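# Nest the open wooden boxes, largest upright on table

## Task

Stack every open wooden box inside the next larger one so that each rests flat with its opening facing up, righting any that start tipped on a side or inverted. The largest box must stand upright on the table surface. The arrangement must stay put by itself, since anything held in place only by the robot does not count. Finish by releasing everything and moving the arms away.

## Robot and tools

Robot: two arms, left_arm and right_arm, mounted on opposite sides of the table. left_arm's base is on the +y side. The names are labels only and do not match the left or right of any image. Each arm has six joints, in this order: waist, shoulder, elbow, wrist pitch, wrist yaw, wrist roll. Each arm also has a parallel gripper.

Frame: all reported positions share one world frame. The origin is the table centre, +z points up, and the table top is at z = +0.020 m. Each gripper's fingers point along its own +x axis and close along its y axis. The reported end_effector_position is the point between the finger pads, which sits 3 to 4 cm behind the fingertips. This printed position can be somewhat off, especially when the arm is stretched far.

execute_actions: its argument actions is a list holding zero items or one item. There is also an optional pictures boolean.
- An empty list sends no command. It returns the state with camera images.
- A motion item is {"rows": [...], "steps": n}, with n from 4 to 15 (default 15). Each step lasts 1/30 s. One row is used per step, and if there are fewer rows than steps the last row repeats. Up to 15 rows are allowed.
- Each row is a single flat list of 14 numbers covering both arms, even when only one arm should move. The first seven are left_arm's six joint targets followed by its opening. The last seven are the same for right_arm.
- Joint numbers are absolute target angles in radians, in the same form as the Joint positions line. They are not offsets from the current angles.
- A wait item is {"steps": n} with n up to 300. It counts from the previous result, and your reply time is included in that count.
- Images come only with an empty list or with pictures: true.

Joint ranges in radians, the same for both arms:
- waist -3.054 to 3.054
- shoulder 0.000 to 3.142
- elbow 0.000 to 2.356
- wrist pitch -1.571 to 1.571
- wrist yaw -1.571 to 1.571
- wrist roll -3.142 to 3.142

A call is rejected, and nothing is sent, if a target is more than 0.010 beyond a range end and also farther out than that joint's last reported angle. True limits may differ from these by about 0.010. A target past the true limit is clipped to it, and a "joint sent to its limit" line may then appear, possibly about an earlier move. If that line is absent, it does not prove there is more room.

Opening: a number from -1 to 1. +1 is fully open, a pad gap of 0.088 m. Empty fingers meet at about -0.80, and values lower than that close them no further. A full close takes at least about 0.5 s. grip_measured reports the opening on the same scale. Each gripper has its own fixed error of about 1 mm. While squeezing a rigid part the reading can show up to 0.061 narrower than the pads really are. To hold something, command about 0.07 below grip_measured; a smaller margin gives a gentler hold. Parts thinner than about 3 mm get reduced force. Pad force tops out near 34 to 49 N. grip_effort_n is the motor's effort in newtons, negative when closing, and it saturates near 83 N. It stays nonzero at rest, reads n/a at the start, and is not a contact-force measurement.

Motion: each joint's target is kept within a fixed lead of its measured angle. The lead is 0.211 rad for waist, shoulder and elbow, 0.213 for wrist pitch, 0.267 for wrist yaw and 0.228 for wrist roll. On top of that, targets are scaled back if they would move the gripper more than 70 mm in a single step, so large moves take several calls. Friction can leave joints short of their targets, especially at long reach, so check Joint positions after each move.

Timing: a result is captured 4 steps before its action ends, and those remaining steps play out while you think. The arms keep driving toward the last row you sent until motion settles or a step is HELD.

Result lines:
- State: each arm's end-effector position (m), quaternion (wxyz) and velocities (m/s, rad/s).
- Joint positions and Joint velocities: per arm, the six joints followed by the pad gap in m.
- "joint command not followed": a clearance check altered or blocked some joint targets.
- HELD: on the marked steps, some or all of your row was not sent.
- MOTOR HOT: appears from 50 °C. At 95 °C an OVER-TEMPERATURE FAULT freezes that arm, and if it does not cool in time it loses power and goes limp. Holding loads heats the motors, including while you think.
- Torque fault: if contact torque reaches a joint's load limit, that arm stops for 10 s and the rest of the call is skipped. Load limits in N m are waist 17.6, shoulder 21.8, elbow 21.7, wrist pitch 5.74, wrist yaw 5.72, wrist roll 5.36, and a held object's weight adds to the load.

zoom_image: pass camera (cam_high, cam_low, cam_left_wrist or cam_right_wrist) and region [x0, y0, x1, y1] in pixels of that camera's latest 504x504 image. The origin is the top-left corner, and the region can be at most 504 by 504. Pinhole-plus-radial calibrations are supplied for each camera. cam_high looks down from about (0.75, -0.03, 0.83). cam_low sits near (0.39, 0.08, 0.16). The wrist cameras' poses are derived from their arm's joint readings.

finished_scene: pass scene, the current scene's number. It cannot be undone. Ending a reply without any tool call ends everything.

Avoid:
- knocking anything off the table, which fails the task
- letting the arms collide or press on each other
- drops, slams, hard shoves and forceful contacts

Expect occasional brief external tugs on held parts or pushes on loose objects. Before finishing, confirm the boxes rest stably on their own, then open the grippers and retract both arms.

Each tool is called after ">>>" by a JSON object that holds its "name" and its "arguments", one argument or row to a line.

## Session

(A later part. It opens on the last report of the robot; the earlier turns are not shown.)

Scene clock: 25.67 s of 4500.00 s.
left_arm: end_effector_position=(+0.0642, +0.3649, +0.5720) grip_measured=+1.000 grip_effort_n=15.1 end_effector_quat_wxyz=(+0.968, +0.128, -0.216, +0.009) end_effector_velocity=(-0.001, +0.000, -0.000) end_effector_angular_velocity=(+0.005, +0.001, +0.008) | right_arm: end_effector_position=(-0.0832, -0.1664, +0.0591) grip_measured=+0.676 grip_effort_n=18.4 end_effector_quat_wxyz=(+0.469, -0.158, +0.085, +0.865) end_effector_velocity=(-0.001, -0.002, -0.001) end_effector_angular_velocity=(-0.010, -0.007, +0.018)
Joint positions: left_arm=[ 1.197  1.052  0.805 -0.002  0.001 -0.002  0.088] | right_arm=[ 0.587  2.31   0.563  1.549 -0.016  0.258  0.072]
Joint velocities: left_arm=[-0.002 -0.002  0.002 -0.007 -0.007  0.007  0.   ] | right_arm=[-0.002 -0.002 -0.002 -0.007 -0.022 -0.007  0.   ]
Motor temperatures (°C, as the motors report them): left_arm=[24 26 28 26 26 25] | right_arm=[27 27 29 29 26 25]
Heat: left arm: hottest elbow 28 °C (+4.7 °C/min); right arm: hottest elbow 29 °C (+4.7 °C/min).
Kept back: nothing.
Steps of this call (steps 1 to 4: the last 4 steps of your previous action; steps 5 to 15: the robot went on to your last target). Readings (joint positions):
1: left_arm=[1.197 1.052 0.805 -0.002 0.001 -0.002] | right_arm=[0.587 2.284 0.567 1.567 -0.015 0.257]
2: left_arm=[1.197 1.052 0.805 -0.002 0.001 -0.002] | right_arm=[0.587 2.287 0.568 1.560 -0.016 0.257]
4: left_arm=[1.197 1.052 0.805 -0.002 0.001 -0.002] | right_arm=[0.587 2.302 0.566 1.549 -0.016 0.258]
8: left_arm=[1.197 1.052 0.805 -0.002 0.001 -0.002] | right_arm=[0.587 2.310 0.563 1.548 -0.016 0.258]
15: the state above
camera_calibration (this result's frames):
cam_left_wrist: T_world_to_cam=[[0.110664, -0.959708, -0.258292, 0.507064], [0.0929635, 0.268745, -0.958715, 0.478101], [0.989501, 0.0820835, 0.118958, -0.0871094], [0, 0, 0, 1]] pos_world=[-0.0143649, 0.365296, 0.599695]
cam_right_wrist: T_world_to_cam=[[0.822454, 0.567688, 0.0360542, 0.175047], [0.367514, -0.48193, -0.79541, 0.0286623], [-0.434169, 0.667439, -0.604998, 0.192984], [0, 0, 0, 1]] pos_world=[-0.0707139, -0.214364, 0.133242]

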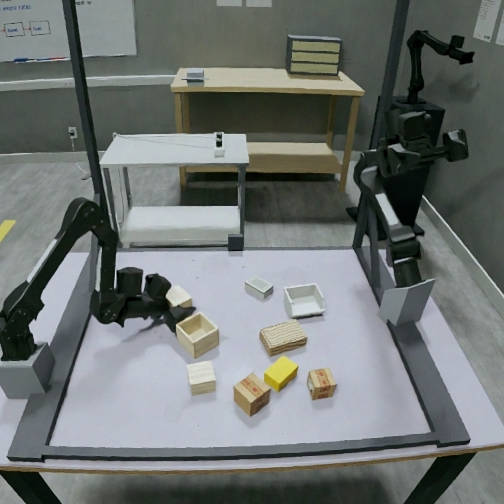

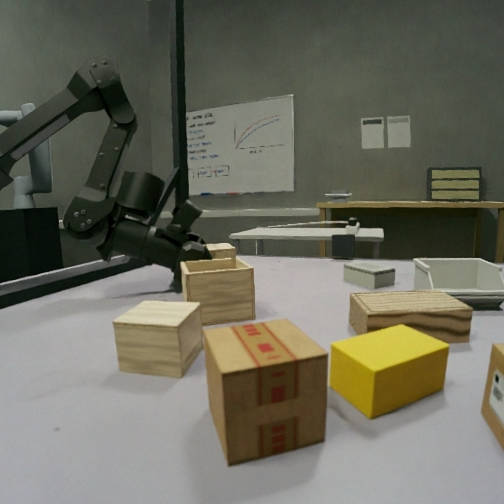

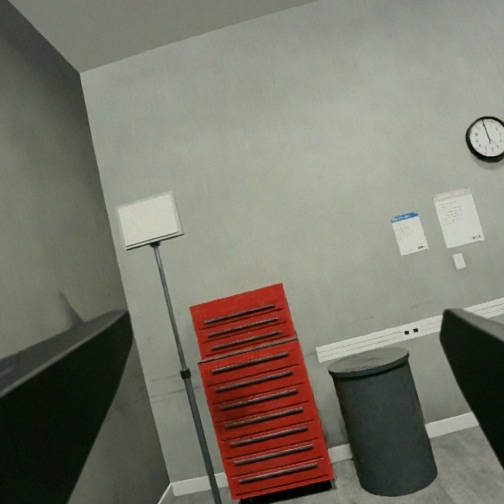

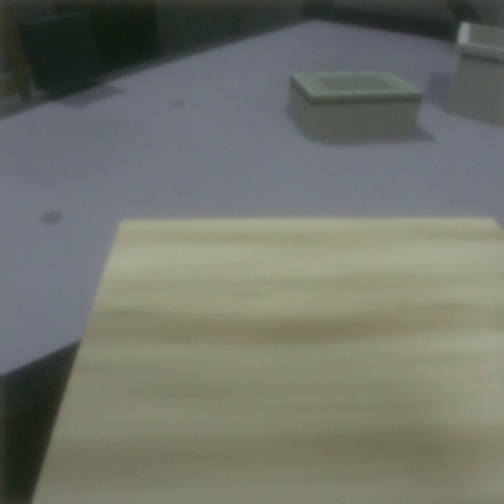

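>>> {"name": "execute_actions", "arguments": {
  "actions": [
    {"rows":[[1.2,1.0,0.8,0,0,0,1,0.59,2.32,0.56,1.55,-0.02,0.26,1],[1.2,1.0,0.8,0,0,0,1,0.59,2.32,0.56,1.55,-0.02,0.26,1],[1.2,1.0,0.8,0,0,0,1,0.59,2.32,0.56,1.55,-0.02,0.26,1],[1.2,1.0,0.8,0,0,0,1,0.59,2.32,0.56,1.55,-0.02,0.26,1],[1.2,1.0,0.8,0,0,0,1,0.59,1.8,0.4,1.1,-0.02,0.26,1]],"steps":15}
  ]
}}

>>> {"name": "execute_actions", "arguments": {
  "actions": [
    {"rows":[[1.2,1.0,0.8,0,0,0,1,0.55,1.7,1.2,0.0,-0.2,0,1]],"steps":15}
  ]
}}

>>> {"name": "execute_actions", "arguments": {
  "actions": [
    {"rows":[[1.2,1.0,0.8,0,0,0,1,0.511,2.21,1.945,-1.345,-0.234,-0.085,1]],"steps":15}
  ]
}}

>>> {"name": "execute_actions", "arguments": {
  "actions": [
    {"steps":25}
  ],
  "pictures": true
}}

Scene clock: 26.70 s of 4500.00 s.
left_arm: end_effector_position=(+0.0642, +0.3649, +0.5720) grip_measured=+1.000 grip_effort_n=15.1 end_effector_quat_wxyz=(+0.968, +0.128, -0.216, +0.009) end_effector_velocity=(-0.001, +0.002, +0.001) end_effector_angular_velocity=(-0.027, -0.011, +0.006) | right_arm: end_effector_position=(-0.0667, -0.1957, +0.0778) grip_measured=+0.983 grip_effort_n=18.4 end_effector_quat_wxyz=(+0.480, -0.230, +0.121, +0.838) end_effector_velocity=(-0.059, -0.025, +0.233) end_effector_angular_velocity=(+0.074, +0.063, +0.046)
Joint positions: left_arm=[ 1.197  1.052  0.805 -0.002  0.001 -0.002  0.088] | right_arm=[ 0.587  2.014  0.423  1.223 -0.016  0.258  0.087]
Joint velocities: left_arm=[-0.002 -0.002 -0.002  0.007 -0.022 -0.022  0.   ] | right_arm=[-0.002 -1.36  -0.178 -1.077 -0.022 -0.007  0.006]
Motor temperatures (°C, as the motors report them): left_arm=[24 26 28 26 26 25] | right_arm=[27 28 29 29 26 25]
Heat: left arm: hottest elbow 28 °C (+4.5 °C/min); right arm: hottest elbow 29 °C (+4.5 °C/min).
Steps of this call (steps 1 to 15: the robot went on to your last target; steps 16 to 20: nothing new was sent; steps 21 to 31: the first 11 steps of this action). Readings (joint positions):
21: left_arm=[1.197 1.052 0.805 -0.002 0.001 -0.002] | right_arm=[0.587 2.310 0.563 1.549 -0.016 0.258]
22: left_arm=[1.197 1.052 0.805 -0.002 0.001 -0.002] | right_arm=[0.587 2.310 0.563 1.549 -0.016 0.258]
24: left_arm=[1.197 1.052 0.805 -0.002 0.001 -0.002] | right_arm=[0.587 2.310 0.563 1.549 -0.016 0.258]
28: left_arm=[1.197 1.052 0.805 -0.002 0.001 -0.002] | right_arm=[0.587 2.154 0.457 1.366 -0.016 0.258]
31: the state above

Scene clock: 27.20 s of 4500.00 s.
left_arm: end_effector_position=(+0.0642, +0.3649, +0.5720) grip_measured=+1.000 grip_effort_n=15.1 end_effector_quat_wxyz=(+0.968, +0.128, -0.216, +0.009) end_effector_velocity=(-0.001, +0.000, -0.001) end_effector_angular_velocity=(+0.005, +0.001, +0.008) | right_arm: end_effector_position=(-0.1674, -0.1363, +0.2111) grip_measured=+0.998 grip_effort_n=18.8 end_effector_quat_wxyz=(+0.388, -0.216, +0.000, +0.896) end_effector_velocity=(-0.204, +0.160, +0.275) end_effector_angular_velocity=(+0.103, -0.063, +0.133)
Joint positions: left_arm=[ 1.197  1.052  0.805 -0.002  0.001 -0.002  0.088] | right_arm=[ 0.554  1.716  0.853  0.658 -0.183  0.018  0.088]
Joint velocities: left_arm=[-0.002 -0.007 -0.002 -0.007 -0.007  0.007  0.   ] | right_arm=[-0.027 -0.081  1.414 -1.443 -0.095 -0.154 -0.   ]
Motor temperatures (°C, as the motors report them): left_arm=[24 26 28 26 26 25] | right_arm=[27 28 29 29 26 25]
Heat: left arm: hottest elbow 28 °C (+4.4 °C/min); right arm: hottest elbow 29 °C (+4.4 °C/min).
Steps of this call (steps 1 to 4: the last 4 steps of your previous action; steps 5 to 15: the first 11 steps of this action). Readings (joint positions):
5: left_arm=[1.197 1.052 0.805 -0.002 0.001 -0.002] | right_arm=[0.585 1.838 0.425 1.120 -0.031 0.236]
6: left_arm=[1.197 1.052 0.805 -0.002 0.001 -0.002] | right_arm=[0.579 1.817 0.450 1.068 -0.065 0.194]
8: left_arm=[1.197 1.052 0.805 -0.002 0.001 -0.002] | right_arm=[0.570 1.785 0.523 0.988 -0.114 0.122]
12: left_arm=[1.197 1.052 0.805 -0.002 0.001 -0.002] | right_arm=[0.558 1.731 0.708 0.804 -0.168 0.042]
15: the state above

Scene clock: 27.70 s of 4500.00 s.
left_arm: end_effector_position=(+0.0642, +0.3649, +0.5720) grip_measured=+1.000 grip_effort_n=15.6 end_effector_quat_wxyz=(+0.968, +0.128, -0.216, +0.009) end_effector_velocity=(+0.001, -0.001, -0.002) end_effector_angular_velocity=(+0.008, +0.007, +0.006) | right_arm: end_effector_position=(-0.1921, -0.0413, +0.1508) grip_measured=+0.998 grip_effort_n=18.8 end_effector_quat_wxyz=(+0.375, -0.392, +0.084, +0.836) end_effector_velocity=(+0.044, +0.055, -0.258) end_effector_angular_velocity=(-1.007, -0.667, -0.284)
Joint positions: left_arm=[ 1.197  1.052  0.805 -0.002  0.001 -0.002  0.088] | right_arm=[ 0.511  2.136  1.579 -0.07  -0.225 -0.079  0.088]
Joint velocities: left_arm=[-0.007 -0.002 -0.002 -0.007 -0.007  0.007  0.   ] | right_arm=[-0.002  0.867  1.194 -1.575 -0.022 -0.037 -0.   ]
Motor temperatures (°C, as the motors report them): left_arm=[24 26 28 26 26 25] | right_arm=[27 28 29 29 26 25]
Heat: left arm: hottest elbow 28 °C (+4.3 °C/min); right arm: hottest elbow 29 °C (+4.3 °C/min).
Steps of this call (steps 1 to 4: the last 4 steps of your previous action; steps 5 to 15: the first 11 steps of this action). Readings (joint positions):
5: left_arm=[1.197 1.052 0.805 -0.002 0.001 -0.002] | right_arm=[0.551 1.730 1.087 0.417 -0.198 -0.007]
6: left_arm=[1.197 1.052 0.805 -0.002 0.001 -0.002] | right_arm=[0.546 1.758 1.145 0.381 -0.210 -0.027]
8: left_arm=[1.197 1.052 0.805 -0.002 0.001 -0.002] | right_arm=[0.531 1.836 1.260 0.283 -0.217 -0.052]
12: left_arm=[1.197 1.052 0.805 -0.002 0.001 -0.002] | right_arm=[0.513 2.020 1.447 0.083 -0.224 -0.073]
15: the state above

Scene clock: 28.53 s of 4500.00 s.
left_arm: end_effector_position=(+0.0642, +0.3649, +0.5720) grip_measured=+1.000 grip_effort_n=15.6 end_effector_quat_wxyz=(+0.968, +0.128, -0.216, +0.009) end_effector_velocity=(+0.000, +0.001, -0.001) end_effector_angular_velocity=(-0.008, -0.003, +0.001) | right_arm: end_effector_position=(-0.1160, -0.1580, +0.1479) grip_measured=+0.998 grip_effort_n=18.8 end_effector_quat_wxyz=(+0.310, -0.666, +0.327, +0.594) end_effector_velocity=(+0.079, -0.126, +0.016) end_effector_angular_velocity=(-0.558, -0.373, -0.189)
Joint positions: left_arm=[ 1.197  1.052  0.805 -0.002  0.001 -0.002  0.088] | right_arm=[ 0.511  2.198  1.938 -1.263 -0.23  -0.083  0.088]
Joint velocities: left_arm=[-0.002 -0.002 -0.007  0.007 -0.007 -0.007  0.   ] | right_arm=[-0.002 -0.002 -0.002 -0.696  0.007  0.007 -0.   ]
Motor temperatures (°C, as the motors report them): left_arm=[24 26 28 26 26 25] | right_arm=[27 28 29 29 26 25]
Heat: left arm: hottest elbow 28 °C (+4.2 °C/min); right arm: hottest elbow 29 °C (+4.2 °C/min).
Kept back: nothing.
Steps of this call (steps 1 to 4: the last 4 steps of your previous action; steps 5 to 25: the robot went on to your last target). Readings (joint positions):
1: left_arm=[1.197 1.052 0.805 -0.002 0.001 -0.002] | right_arm=[0.511 2.161 1.618 -0.123 -0.227 -0.080]
2: left_arm=[1.197 1.052 0.805 -0.002 0.001 -0.002] | right_arm=[0.511 2.179 1.657 -0.174 -0.227 -0.081]
4: left_arm=[1.197 1.052 0.805 -0.002 0.001 -0.002] | right_arm=[0.511 2.197 1.739 -0.274 -0.227 -0.082]
8: left_arm=[1.197 1.052 0.805 -0.002 0.001 -0.002] | right_arm=[0.511 2.197 1.889 -0.456 -0.229 -0.082]
25: the state above
camera_calibration (this result's frames):
cam_left_wrist: T_world_to_cam=[[0.110664, -0.959708, -0.258292, 0.507064], [0.0929635, 0.268745, -0.958715, 0.478101], [0.989501, 0.0820835, 0.118958, -0.0871094], [0, 0, 0, 1]] pos_world=[-0.0143649, 0.365296, 0.599695]
cam_right_wrist: T_world_to_cam=[[0.780296, 0.625372, 0.00695182, 0.202652], [0.576014, -0.722951, 0.381509, -0.0725778], [0.243611, -0.293686, -0.924339, 0.200859], [0, 0, 0, 1]] pos_world=[-0.165254, -0.120214, 0.211942]

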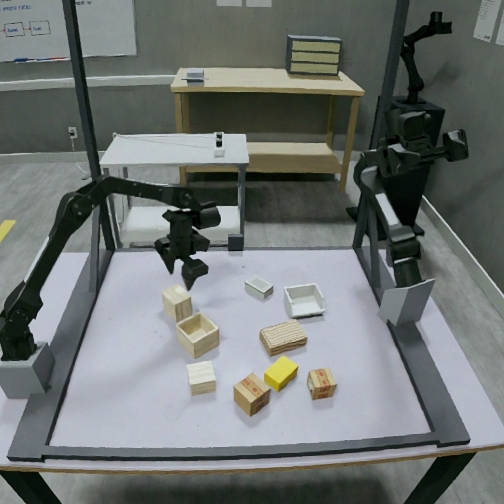

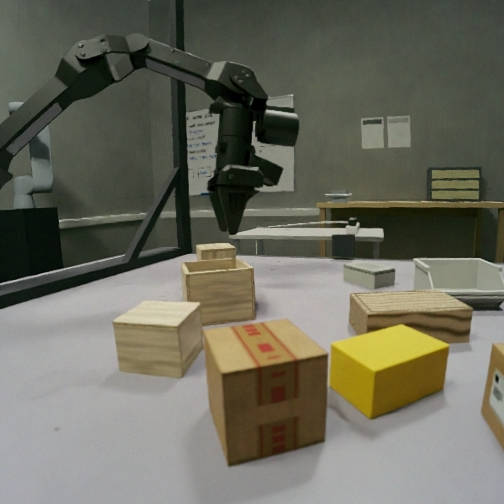

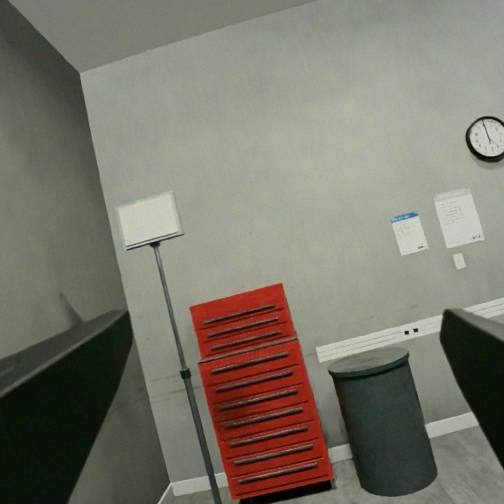

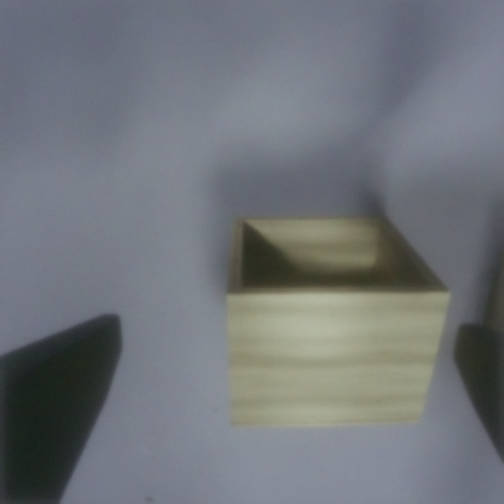

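>>> {"name": "execute_actions", "arguments": {
  "actions": [],
  "pictures": true
}}

Scene clock: 28.60 s of 4500.00 s.
left_arm: end_effector_position=(+0.0642, +0.3649, +0.5720) grip_measured=+1.000 grip_effort_n=15.6 end_effector_quat_wxyz=(+0.968, +0.128, -0.216, +0.009) end_effector_velocity=(+0.000, +0.000, -0.002) end_effector_angular_velocity=(+0.008, +0.008, +0.000) | right_arm: end_effector_position=(-0.1124, -0.1641, +0.1487) grip_measured=+0.998 grip_effort_n=18.4 end_effector_quat_wxyz=(+0.307, -0.674, +0.335, +0.582) end_effector_velocity=(+0.048, -0.075, +0.012) end_effector_angular_velocity=(-0.334, -0.225, -0.102)
Joint positions: left_arm=[ 1.197  1.052  0.805 -0.002  0.001 -0.002  0.088] | right_arm=[ 0.511  2.198  1.938 -1.296 -0.23  -0.083  0.088]
Joint velocities: left_arm=[ 0.002 -0.002 -0.002 -0.007  0.007  0.007  0.   ] | right_arm=[-0.002 -0.002 -0.002 -0.418  0.007 -0.007 -0.   ]
Motor temperatures (°C, as the motors report them): left_arm=[24 26 28 26 26 25] | right_arm=[27 28 29 29 26 25]
Heat: left arm: hottest elbow 28 °C (+4.2 °C/min); right arm: hottest elbow 29 °C (+4.2 °C/min).
Kept back: nothing.
Steps of this call (steps 1 to 2: the robot went on to your last target). Readings (joint positions):
1: left_arm=[1.197 1.052 0.805 -0.002 0.001 -0.002] | right_arm=[0.511 2.198 1.938 -1.282 -0.230 -0.083]
2: the state above
camera_calibration (this result's frames):
cam_left_wrist: T_world_to_cam=[[0.110664, -0.959708, -0.258292, 0.507064], [0.0929635, 0.268745, -0.958715, 0.478101], [0.989501, 0.0820835, 0.118958, -0.0871094], [0, 0, 0, 1]] pos_world=[-0.0143649, 0.365296, 0.599695]
cam_right_wrist: T_world_to_cam=[[0.78554, 0.618798, 0.00391805, 0.203524], [0.562908, -0.717191, 0.410818, -0.0842533], [0.257023, -0.320508, -0.911709, 0.194178], [0, 0, 0, 1]] pos_world=[-0.162358, -0.12413, 0.21085]

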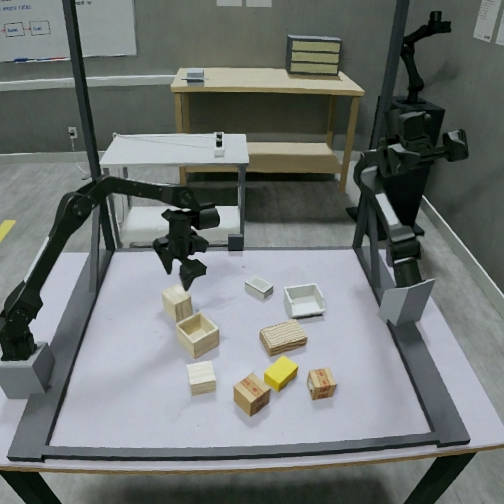

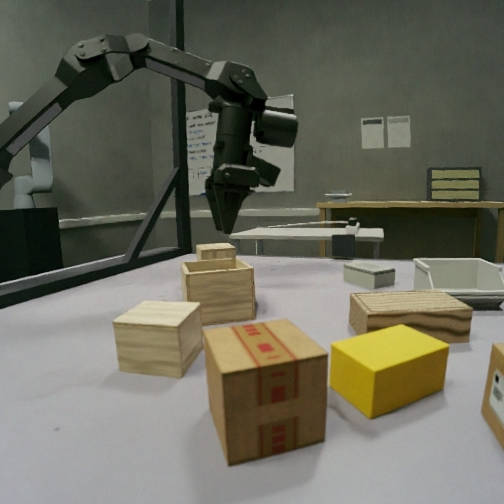

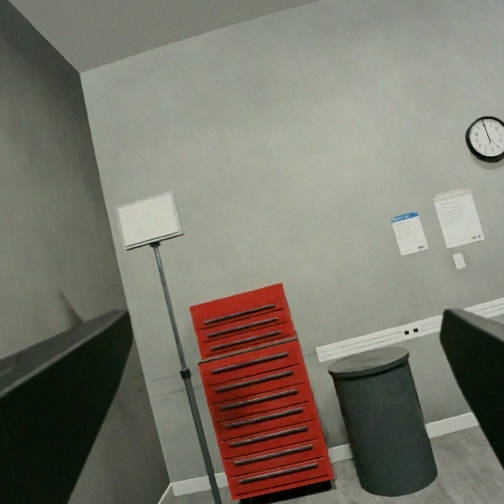

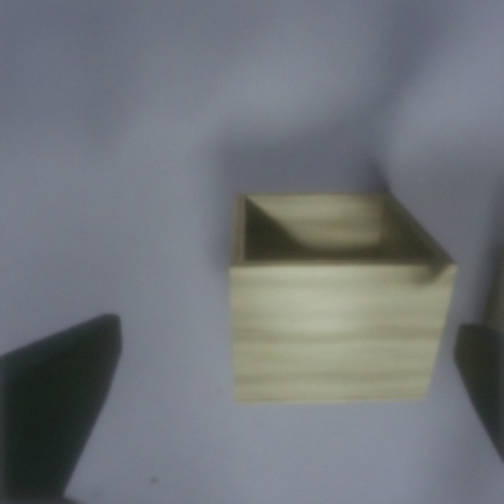

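>>> {"name": "execute_actions", "arguments": {
  "actions": [
    {"rows":[[1.2,1.0,0.8,0,0,0,1,0.467,2.21,1.945,-1.345,-0.234,-0.06,1],[1.2,1.0,0.8,0,0,0,1,0.467,2.21,1.945,-1.345,-0.234,-0.06,1],[1.2,1.0,0.8,0,0,0,1,0.467,2.21,1.945,-1.345,-0.234,-0.06,1],[1.2,1.0,0.8,0,0,0,1,0.467,2.25,1.88,-1.25,-0.234,-0.06,1],[1.2,1.0,0.8,0,0,0,1,0.467,2.25,1.88,-1.25,-0.234,-0.06,1],[1.2,1.0,0.8,0,0,0,1,0.467,2.315,1.754,-1.06,-0.234,-0.06,1]],"steps":15}
  ]
}}

>>> {"name": "execute_actions", "arguments": {
  "actions": [
    {"steps":12}
  ],
  "pictures": true
}}

Scene clock: 29.27 s of 4500.00 s.
left_arm: end_effector_position=(+0.0642, +0.3649, +0.5720) grip_measured=+1.000 grip_effort_n=15.1 end_effector_quat_wxyz=(+0.968, +0.128, -0.216, +0.009) end_effector_velocity=(+0.002, +0.002, -0.005) end_effector_angular_velocity=(-0.010, +0.020, +0.007) | right_arm: end_effector_position=(-0.0788, -0.1507, +0.0893) grip_measured=+0.998 grip_effort_n=17.9 end_effector_quat_wxyz=(+0.325, -0.670, +0.361, +0.562) end_effector_velocity=(+0.143, -0.084, -0.303) end_effector_angular_velocity=(-0.545, -0.299, -0.199)
Joint positions: left_arm=[ 1.197  1.052  0.805 -0.002  0.001 -0.002  0.088] | right_arm=[ 0.466  2.279  1.804 -1.119 -0.232 -0.063  0.088]
Joint velocities: left_arm=[-0.002 -0.002 -0.002 -0.022 -0.007 -0.007  0.   ] | right_arm=[-0.002  0.491 -0.53   0.374 -0.022  0.022 -0.   ]
Motor temperatures (°C, as the motors report them): left_arm=[24 26 28 27 26 25] | right_arm=[27 28 29 29 26 25]
Heat: left arm: hottest elbow 28 °C (+4.1 °C/min); right arm: hottest elbow 29 °C (+4.1 °C/min).
Steps of this call (steps 1 to 9: the robot went on to your last target; steps 10 to 20: the first 11 steps of this action). Readings (joint positions):
10: left_arm=[1.197 1.052 0.805 -0.002 0.001 -0.002] | right_arm=[0.510 2.198 1.938 -1.341 -0.231 -0.082]
11: left_arm=[1.197 1.052 0.805 -0.002 0.001 -0.002] | right_arm=[0.505 2.198 1.938 -1.341 -0.232 -0.078]
13: left_arm=[1.197 1.052 0.805 -0.002 0.001 -0.002] | right_arm=[0.491 2.200 1.935 -1.336 -0.232 -0.071]
17: left_arm=[1.197 1.052 0.805 -0.002 0.001 -0.002] | right_arm=[0.468 2.228 1.868 -1.195 -0.232 -0.065]
20: the state above

Scene clock: 29.67 s of 4500.00 s.
left_arm: end_effector_position=(+0.0642, +0.3649, +0.5720) grip_measured=+1.000 grip_effort_n=15.1 end_effector_quat_wxyz=(+0.968, +0.128, -0.216, +0.009) end_effector_velocity=(+0.001, -0.001, -0.002) end_effector_angular_velocity=(-0.006, +0.007, -0.000) | right_arm: end_effector_position=(-0.0707, -0.1527, +0.0676) grip_measured=+0.998 grip_effort_n=18.4 end_effector_quat_wxyz=(+0.323, -0.673, +0.366, +0.555) end_effector_velocity=(-0.005, +0.009, -0.001) end_effector_angular_velocity=(+0.039, +0.032, +0.017)
Joint positions: left_arm=[ 1.197  1.052  0.805 -0.002  0.001 -0.002  0.088] | right_arm=[ 0.466  2.311  1.763 -1.065 -0.233 -0.062  0.088]
Joint velocities: left_arm=[-0.007 -0.002 -0.002 -0.007 -0.007 -0.007  0.   ] | right_arm=[-0.002 -0.002 -0.002  0.051 -0.007 -0.007 -0.   ]
Motor temperatures (°C, as the motors report them): left_arm=[24 26 28 27 26 25] | right_arm=[27 28 29 29 26 25]
Heat: left arm: hottest elbow 28 °C (+4.0 °C/min); right arm: hottest elbow 29 °C (+4.0 °C/min).
Kept back: nothing.
Steps of this call (steps 1 to 4: the last 4 steps of your previous action; steps 5 to 12: the robot went on to your last target). Readings (joint positions):
1: left_arm=[1.197 1.052 0.805 -0.002 0.001 -0.002] | right_arm=[0.466 2.294 1.788 -1.107 -0.233 -0.063]
2: left_arm=[1.197 1.052 0.805 -0.002 0.001 -0.002] | right_arm=[0.466 2.304 1.776 -1.097 -0.233 -0.063]
4: left_arm=[1.197 1.052 0.805 -0.002 0.001 -0.002] | right_arm=[0.466 2.311 1.764 -1.082 -0.233 -0.062]
8: left_arm=[1.197 1.052 0.805 -0.002 0.001 -0.002] | right_arm=[0.466 2.311 1.764 -1.066 -0.233 -0.062]
12: the state above
camera_calibration (this result's frames):
cam_left_wrist: T_world_to_cam=[[0.110664, -0.959708, -0.258292, 0.507064], [0.0929635, 0.268745, -0.958715, 0.478101], [0.989501, 0.0820835, 0.118958, -0.0871094], [0, 0, 0, 1]] pos_world=[-0.0143649, 0.365296, 0.599695]
cam_right_wrist: T_world_to_cam=[[0.83155, 0.555401, 0.0074131, 0.157417], [0.493451, -0.744794, 0.449209, -0.0779462], [0.255012, -0.369881, -0.893396, 0.104233], [0, 0, 0, 1]] pos_world=[-0.119018, -0.10693, 0.126968]

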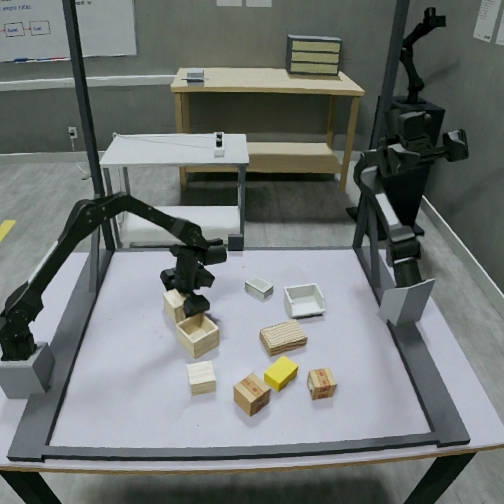

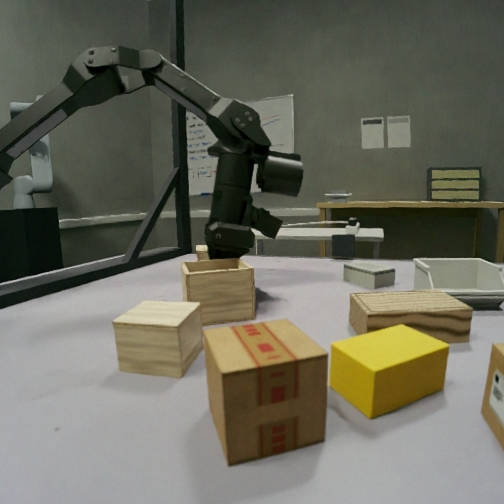

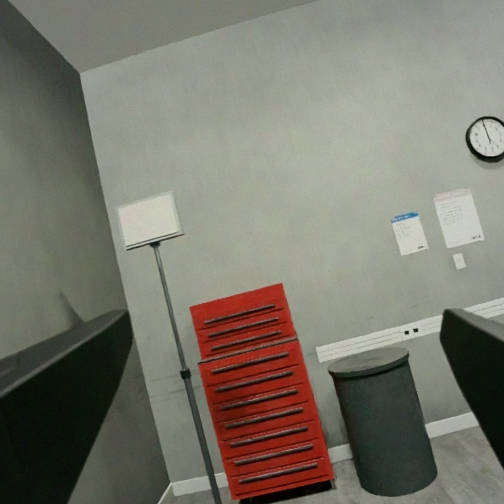

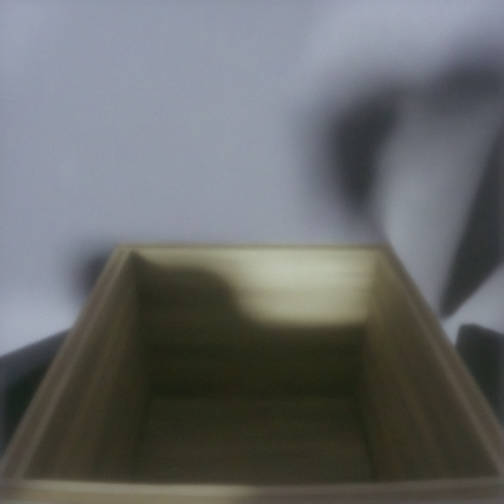

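>>> {"name": "execute_actions", "arguments": {
  "actions": [
    {"rows":[[1.2,1.0,0.8,0,0,0,1,0.467,2.315,1.754,-1.06,-0.234,-0.06,0.49]],"steps":15}
  ]
}}

>>> {"name": "execute_actions", "arguments": {
  "actions": [
    {"rows":[[1.2,1.0,0.8,0,0,0,1,0.5,2.0,1.6,-1.0,-0.2,0,0.49]],"steps":15}
  ]
}}

>>> {"name": "execute_actions", "arguments": {
  "actions": [
    {"rows":[[1.2,1.0,0.8,0,0,0,1,0.62,1.6,1.0,0.2,-0.1,0.2,0.49]],"steps":15}
  ]
}}

>>> {"name": "execute_actions", "arguments": {
  "actions": [
    {"rows":[[1.2,1.0,0.8,0,0,0,1,0.62,1.7,0.56,1.1,-0.02,0.26,0.49]],"steps":15}
  ]
}}

>>> {"name": "execute_actions", "arguments": {
  "actions": [
    {"rows":[[1.2,1.0,0.8,0,0,0,1,0.62,2.13,0.56,1.33,-0.02,0.26,0.49]],"steps":15}
  ]
}}

>>> {"name": "execute_actions", "arguments": {
  "actions": [
    {"steps":15}
  ],
  "pictures": true
}}

Scene clock: 30.30 s of 4500.00 s.
left_arm: end_effector_position=(+0.0642, +0.3649, +0.5720) grip_measured=+1.000 grip_effort_n=15.1 end_effector_quat_wxyz=(+0.968, +0.128, -0.216, +0.009) end_effector_velocity=(-0.000, +0.000, +0.002) end_effector_angular_velocity=(-0.024, -0.010, +0.003) | right_arm: end_effector_position=(-0.0709, -0.1521, +0.0675) grip_measured=+0.553 grip_effort_n=-83.5 end_effector_quat_wxyz=(+0.323, -0.673, +0.366, +0.556) end_effector_velocity=(-0.000, -0.001, +0.003) end_effector_angular_velocity=(-0.004, +0.004, -0.011)
Joint positions: left_arm=[ 1.197  1.052  0.805 -0.002  0.001 -0.002  0.088] | right_arm=[ 0.466  2.311  1.763 -1.062 -0.233 -0.062  0.066]
Joint velocities: left_arm=[-0.007  0.002  0.002  0.007 -0.022 -0.022  0.   ] | right_arm=[-0.002 -0.007 -0.002 -0.007 -0.007  0.007 -0.   ]
Motor temperatures (°C, as the motors report them): left_arm=[24 26 28 27 26 25] | right_arm=[27 29 29 29 26 25]
Heat: left arm: hottest elbow 28 °C (+4.0 °C/min); right arm: hottest shoulder 29 °C (+4.0 °C/min).
Steps of this call (steps 1 to 8: the robot went on to your last target; steps 9 to 19: the first 11 steps of this action). Readings (joint positions):
9: left_arm=[1.197 1.052 0.805 -0.002 0.001 -0.002] | right_arm=[0.466 2.311 1.763 -1.062 -0.233 -0.062]
10: left_arm=[1.197 1.052 0.805 -0.002 0.001 -0.002] | right_arm=[0.466 2.311 1.763 -1.062 -0.233 -0.062]
12: left_arm=[1.197 1.052 0.805 -0.002 0.001 -0.002] | right_arm=[0.466 2.311 1.763 -1.062 -0.233 -0.062]
16: left_arm=[1.197 1.052 0.805 -0.002 0.001 -0.002] | right_arm=[0.466 2.311 1.763 -1.062 -0.233 -0.062]
19: the state above

Scene clock: 30.80 s of 4500.00 s.
left_arm: end_effector_position=(+0.0642, +0.3649, +0.5720) grip_measured=+1.000 grip_effort_n=15.1 end_effector_quat_wxyz=(+0.968, +0.128, -0.216, +0.009) end_effector_velocity=(+0.003, +0.002, -0.005) end_effector_angular_velocity=(+0.003, +0.024, +0.014) | right_arm: end_effector_position=(-0.1020, -0.1665, +0.1522) grip_measured=+0.553 grip_effort_n=-83.5 end_effector_quat_wxyz=(+0.360, -0.618, +0.311, +0.626) end_effector_velocity=(-0.004, -0.001, +0.038) end_effector_angular_velocity=(+0.099, +0.020, -0.001)
Joint positions: left_arm=[ 1.197  1.052  0.805 -0.002  0.001 -0.002  0.088] | right_arm=[ 0.499  2.004  1.629 -1.003 -0.208 -0.005  0.066]
Joint velocities: left_arm=[-0.002  0.002 -0.002 -0.022 -0.007  0.007  0.   ] | right_arm=[-0.002 -0.115 -0.027  0.007  0.037  0.022 -0.   ]
Motor temperatures (°C, as the motors report them): left_arm=[24 26 29 27 26 25] | right_arm=[27 29 29 29 26 25]
Heat: left arm: hottest elbow 29 °C (+5.8 °C/min); right arm: hottest shoulder 29 °C (+3.9 °C/min).
Steps of this call (steps 1 to 4: the last 4 steps of your previous action; steps 5 to 15: the first 11 steps of this action). Readings (joint positions):
5: left_arm=[1.197 1.052 0.805 -0.002 0.001 -0.002] | right_arm=[0.467 2.292 1.747 -1.048 -0.232 -0.054]
6: left_arm=[1.197 1.052 0.805 -0.002 0.001 -0.002] | right_arm=[0.469 2.259 1.708 -1.031 -0.223 -0.040]
8: left_arm=[1.197 1.052 0.805 -0.002 0.001 -0.002] | right_arm=[0.480 2.179 1.650 -1.031 -0.214 -0.023]
12: left_arm=[1.197 1.052 0.805 -0.002 0.001 -0.002] | right_arm=[0.498 2.045 1.629 -1.004 -0.211 -0.009]
15: the state above

Scene clock: 31.30 s of 4500.00 s.
left_arm: end_effector_position=(+0.0642, +0.3649, +0.5720) grip_measured=+1.000 grip_effort_n=15.6 end_effector_quat_wxyz=(+0.968, +0.128, -0.216, +0.009) end_effector_velocity=(-0.003, +0.002, +0.001) end_effector_angular_velocity=(-0.027, -0.007, +0.008) | right_arm: end_effector_position=(-0.1283, -0.2040, +0.1778) grip_measured=+0.553 grip_effort_n=-83.5 end_effector_quat_wxyz=(+0.423, -0.477, +0.232, +0.735) end_effector_velocity=(+0.086, -0.022, -0.134) end_effector_angular_velocity=(+0.327, +0.240, -0.010)
Joint positions: left_arm=[ 1.197  1.052  0.805 -0.002  0.001 -0.002  0.088] | right_arm=[ 0.62   1.618  1.138 -0.468 -0.11   0.189  0.066]
Joint velocities: left_arm=[-0.002 -0.007  0.002 -0.007 -0.022 -0.022  0.   ] | right_arm=[-0.027 -0.252 -1.092  1.238  0.051  0.066  0.   ]
Motor temperatures (°C, as the motors report them): left_arm=[24 26 29 27 26 25] | right_arm=[27 29 29 29 26 25]
Heat: left arm: hottest elbow 29 °C (+5.8 °C/min); right arm: hottest shoulder 29 °C (+3.8 °C/min).
Steps of this call (steps 1 to 4: the last 4 steps of your previous action; steps 5 to 15: the first 11 steps of this action). Readings (joint positions):
5: left_arm=[1.197 1.052 0.805 -0.002 0.001 -0.002] | right_arm=[0.504 1.985 1.591 -0.970 -0.191 0.027]
6: left_arm=[1.197 1.052 0.805 -0.002 0.001 -0.002] | right_arm=[0.519 1.951 1.538 -0.908 -0.159 0.072]
8: left_arm=[1.197 1.052 0.805 -0.002 0.001 -0.002] | right_arm=[0.563 1.864 1.438 -0.823 -0.137 0.129]
12: left_arm=[1.197 1.052 0.805 -0.002 0.001 -0.002] | right_arm=[0.621 1.684 1.259 -0.621 -0.121 0.176]
15: the state above

Scene clock: 31.80 s of 4500.00 s.
left_arm: end_effector_position=(+0.0642, +0.3649, +0.5720) grip_measured=+1.000 grip_effort_n=15.1 end_effector_quat_wxyz=(+0.968, +0.128, -0.216, +0.009) end_effector_velocity=(+0.002, +0.001, -0.004) end_effector_angular_velocity=(-0.009, +0.011, +0.004) | right_arm: end_effector_position=(-0.0654, -0.2211, +0.0810) grip_measured=+0.553 grip_effort_n=-83.5 end_effector_quat_wxyz=(+0.473, -0.417, +0.213, +0.746) end_effector_velocity=(-0.051, +0.057, +0.049) end_effector_angular_velocity=(+0.759, +0.559, +0.210)
Joint positions: left_arm=[ 1.197  1.052  0.805 -0.002  0.001 -0.002  0.088] | right_arm=[ 0.618  1.689  0.624  0.241 -0.029  0.259  0.066]
Joint velocities: left_arm=[-0.002 -0.002 -0.007 -0.007 -0.007 -0.007  0.   ] | right_arm=[-0.002  0.002 -0.476  1.443  0.051 -0.007 -0.   ]
Motor temperatures (°C, as the motors report them): left_arm=[24 26 29 27 26 25] | right_arm=[27 29 29 29 26 25]
Heat: left arm: hottest elbow 29 °C (+5.7 °C/min); right arm: hottest shoulder 29 °C (+3.8 °C/min).
Steps of this call (steps 1 to 4: the last 4 steps of your previous action; steps 5 to 15: the first 11 steps of this action). Readings (joint positions):
5: left_arm=[1.197 1.052 0.805 -0.002 0.001 -0.002] | right_arm=[0.620 1.619 1.011 -0.232 -0.099 0.203]
6: left_arm=[1.197 1.052 0.805 -0.002 0.001 -0.002] | right_arm=[0.621 1.622 0.984 -0.174 -0.082 0.215]
8: left_arm=[1.197 1.052 0.805 -0.002 0.001 -0.002] | right_arm=[0.620 1.637 0.916 -0.091 -0.058 0.232]
12: left_arm=[1.197 1.052 0.805 -0.002 0.001 -0.002] | right_arm=[0.620 1.683 0.726 0.093 -0.036 0.250]
15: the state above

Scene clock: 32.30 s of 4500.00 s.
left_arm: end_effector_position=(+0.0642, +0.3649, +0.5720) grip_measured=+1.000 grip_effort_n=15.1 end_effector_quat_wxyz=(+0.968, +0.128, -0.216, +0.009) end_effector_velocity=(+0.002, -0.000, -0.004) end_effector_angular_velocity=(-0.006, +0.012, +0.001) | right_arm: end_effector_position=(-0.0931, -0.1695, +0.0711) grip_measured=+0.553 grip_effort_n=-83.5 end_effector_quat_wxyz=(+0.476, -0.243, +0.124, +0.836) end_effector_velocity=(-0.034, +0.033, +0.013) end_effector_angular_velocity=(+0.550, +0.446, +0.199)
Joint positions: left_arm=[ 1.197  1.052  0.805 -0.002  0.001 -0.002  0.088] | right_arm=[ 0.605  2.043  0.587  1.062 -0.007  0.257  0.066]
Joint velocities: left_arm=[-0.007 -0.002 -0.007 -0.007 -0.007 -0.007  0.   ] | right_arm=[-0.002  0.579 -0.071  1.385 -0.022 -0.007 -0.   ]
Motor temperatures (°C, as the motors report them): left_arm=[24 26 29 27 26 25] | right_arm=[27 29 29 29 26 25]
Heat: left arm: hottest elbow 29 °C (+5.6 °C/min); right arm: hottest shoulder 29 °C (+3.7 °C/min).
Steps of this call (steps 1 to 4: the last 4 steps of your previous action; steps 5 to 15: the first 11 steps of this action). Readings (joint positions):
5: left_arm=[1.197 1.052 0.805 -0.002 0.001 -0.002] | right_arm=[0.618 1.713 0.577 0.487 -0.026 0.259]
6: left_arm=[1.197 1.052 0.805 -0.002 0.001 -0.002] | right_arm=[0.618 1.747 0.582 0.553 -0.026 0.259]
8: left_arm=[1.197 1.052 0.805 -0.002 0.001 -0.002] | right_arm=[0.618 1.839 0.587 0.653 -0.025 0.261]
12: left_arm=[1.197 1.052 0.805 -0.002 0.001 -0.002] | right_arm=[0.608 1.973 0.588 0.905 -0.010 0.261]
15: the state above

Scene clock: 32.80 s of 4500.00 s.
left_arm: end_effector_position=(+0.0642, +0.3649, +0.5720) grip_measured=+1.000 grip_effort_n=15.6 end_effector_quat_wxyz=(+0.968, +0.128, -0.216, +0.009) end_effector_velocity=(+0.000, +0.001, -0.001) end_effector_angular_velocity=(-0.008, -0.003, +0.001) | right_arm: end_effector_position=(-0.1062, -0.1701, +0.0845) grip_measured=+0.553 grip_effort_n=-83.5 end_effector_quat_wxyz=(+0.458, -0.176, +0.093, +0.867) end_effector_velocity=(+0.001, -0.001, -0.000) end_effector_angular_velocity=(+0.007, +0.000, +0.009)
Joint positions: left_arm=[ 1.197  1.052  0.805 -0.002  0.001 -0.002  0.088] | right_arm=[ 0.618  2.119  0.565  1.323 -0.016  0.258  0.066]
Joint velocities: left_arm=[-0.002 -0.002 -0.007  0.007 -0.007 -0.007  0.   ] | right_arm=[-0.002  0.007 -0.007  0.022 -0.007 -0.007 -0.   ]
Motor temperatures (°C, as the motors report them): left_arm=[24 26 29 27 26 25] | right_arm=[27 29 29 29 26 25]
Heat: left arm: hottest elbow 29 °C (+5.5 °C/min); right arm: hottest shoulder 29 °C (+3.7 °C/min).
Kept back: nothing.
Steps of this call (steps 1 to 4: the last 4 steps of your previous action; steps 5 to 15: the robot went on to your last target). Readings (joint positions):
1: left_arm=[1.197 1.052 0.805 -0.002 0.001 -0.002] | right_arm=[0.606 2.060 0.583 1.108 -0.007 0.257]
2: left_arm=[1.197 1.052 0.805 -0.002 0.001 -0.002] | right_arm=[0.607 2.077 0.579 1.153 -0.008 0.257]
4: left_arm=[1.197 1.052 0.805 -0.002 0.001 -0.002] | right_arm=[0.611 2.102 0.570 1.224 -0.014 0.257]
8: left_arm=[1.197 1.052 0.805 -0.002 0.001 -0.002] | right_arm=[0.618 2.117 0.565 1.296 -0.016 0.258]
15: the state above
camera_calibration (this result's frames):
cam_left_wrist: T_world_to_cam=[[0.110664, -0.959708, -0.258292, 0.507064], [0.0929635, 0.268745, -0.958715, 0.478101], [0.989501, 0.0820835, 0.118958, -0.0871094], [0, 0, 0, 1]] pos_world=[-0.0143649, 0.365296, 0.599695]
cam_right_wrist: T_world_to_cam=[[0.809042, 0.586816, 0.0331426, 0.19719], [0.394368, -0.500175, -0.770908, 0.0531899], [-0.435804, 0.636767, -0.636084, 0.198035], [0, 0, 0, 1]] pos_world=[-0.0942074, -0.215212, 0.160436]

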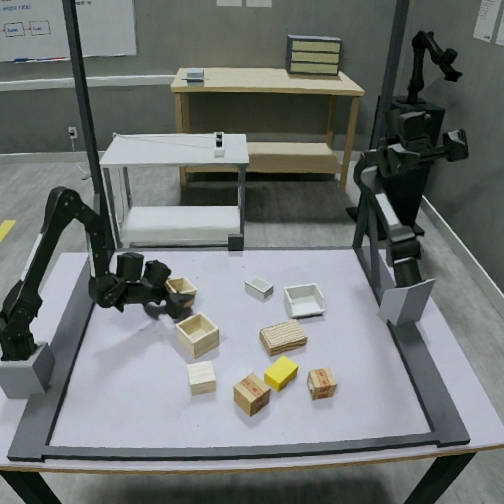

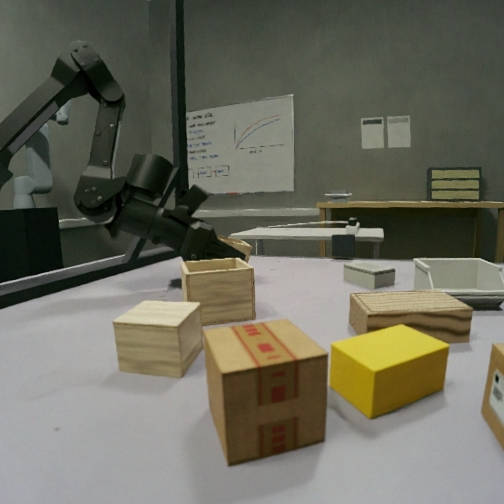

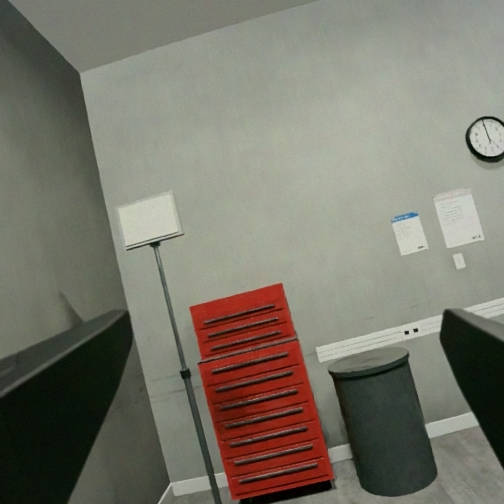

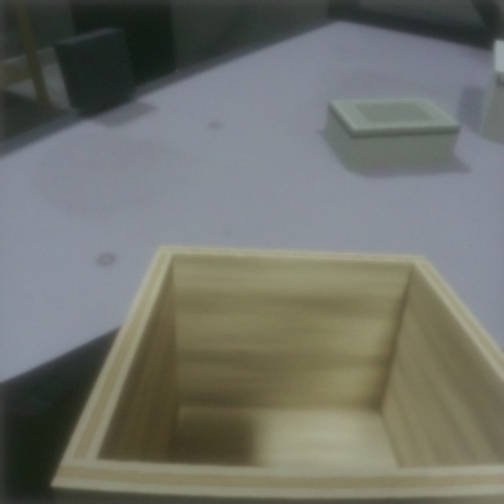

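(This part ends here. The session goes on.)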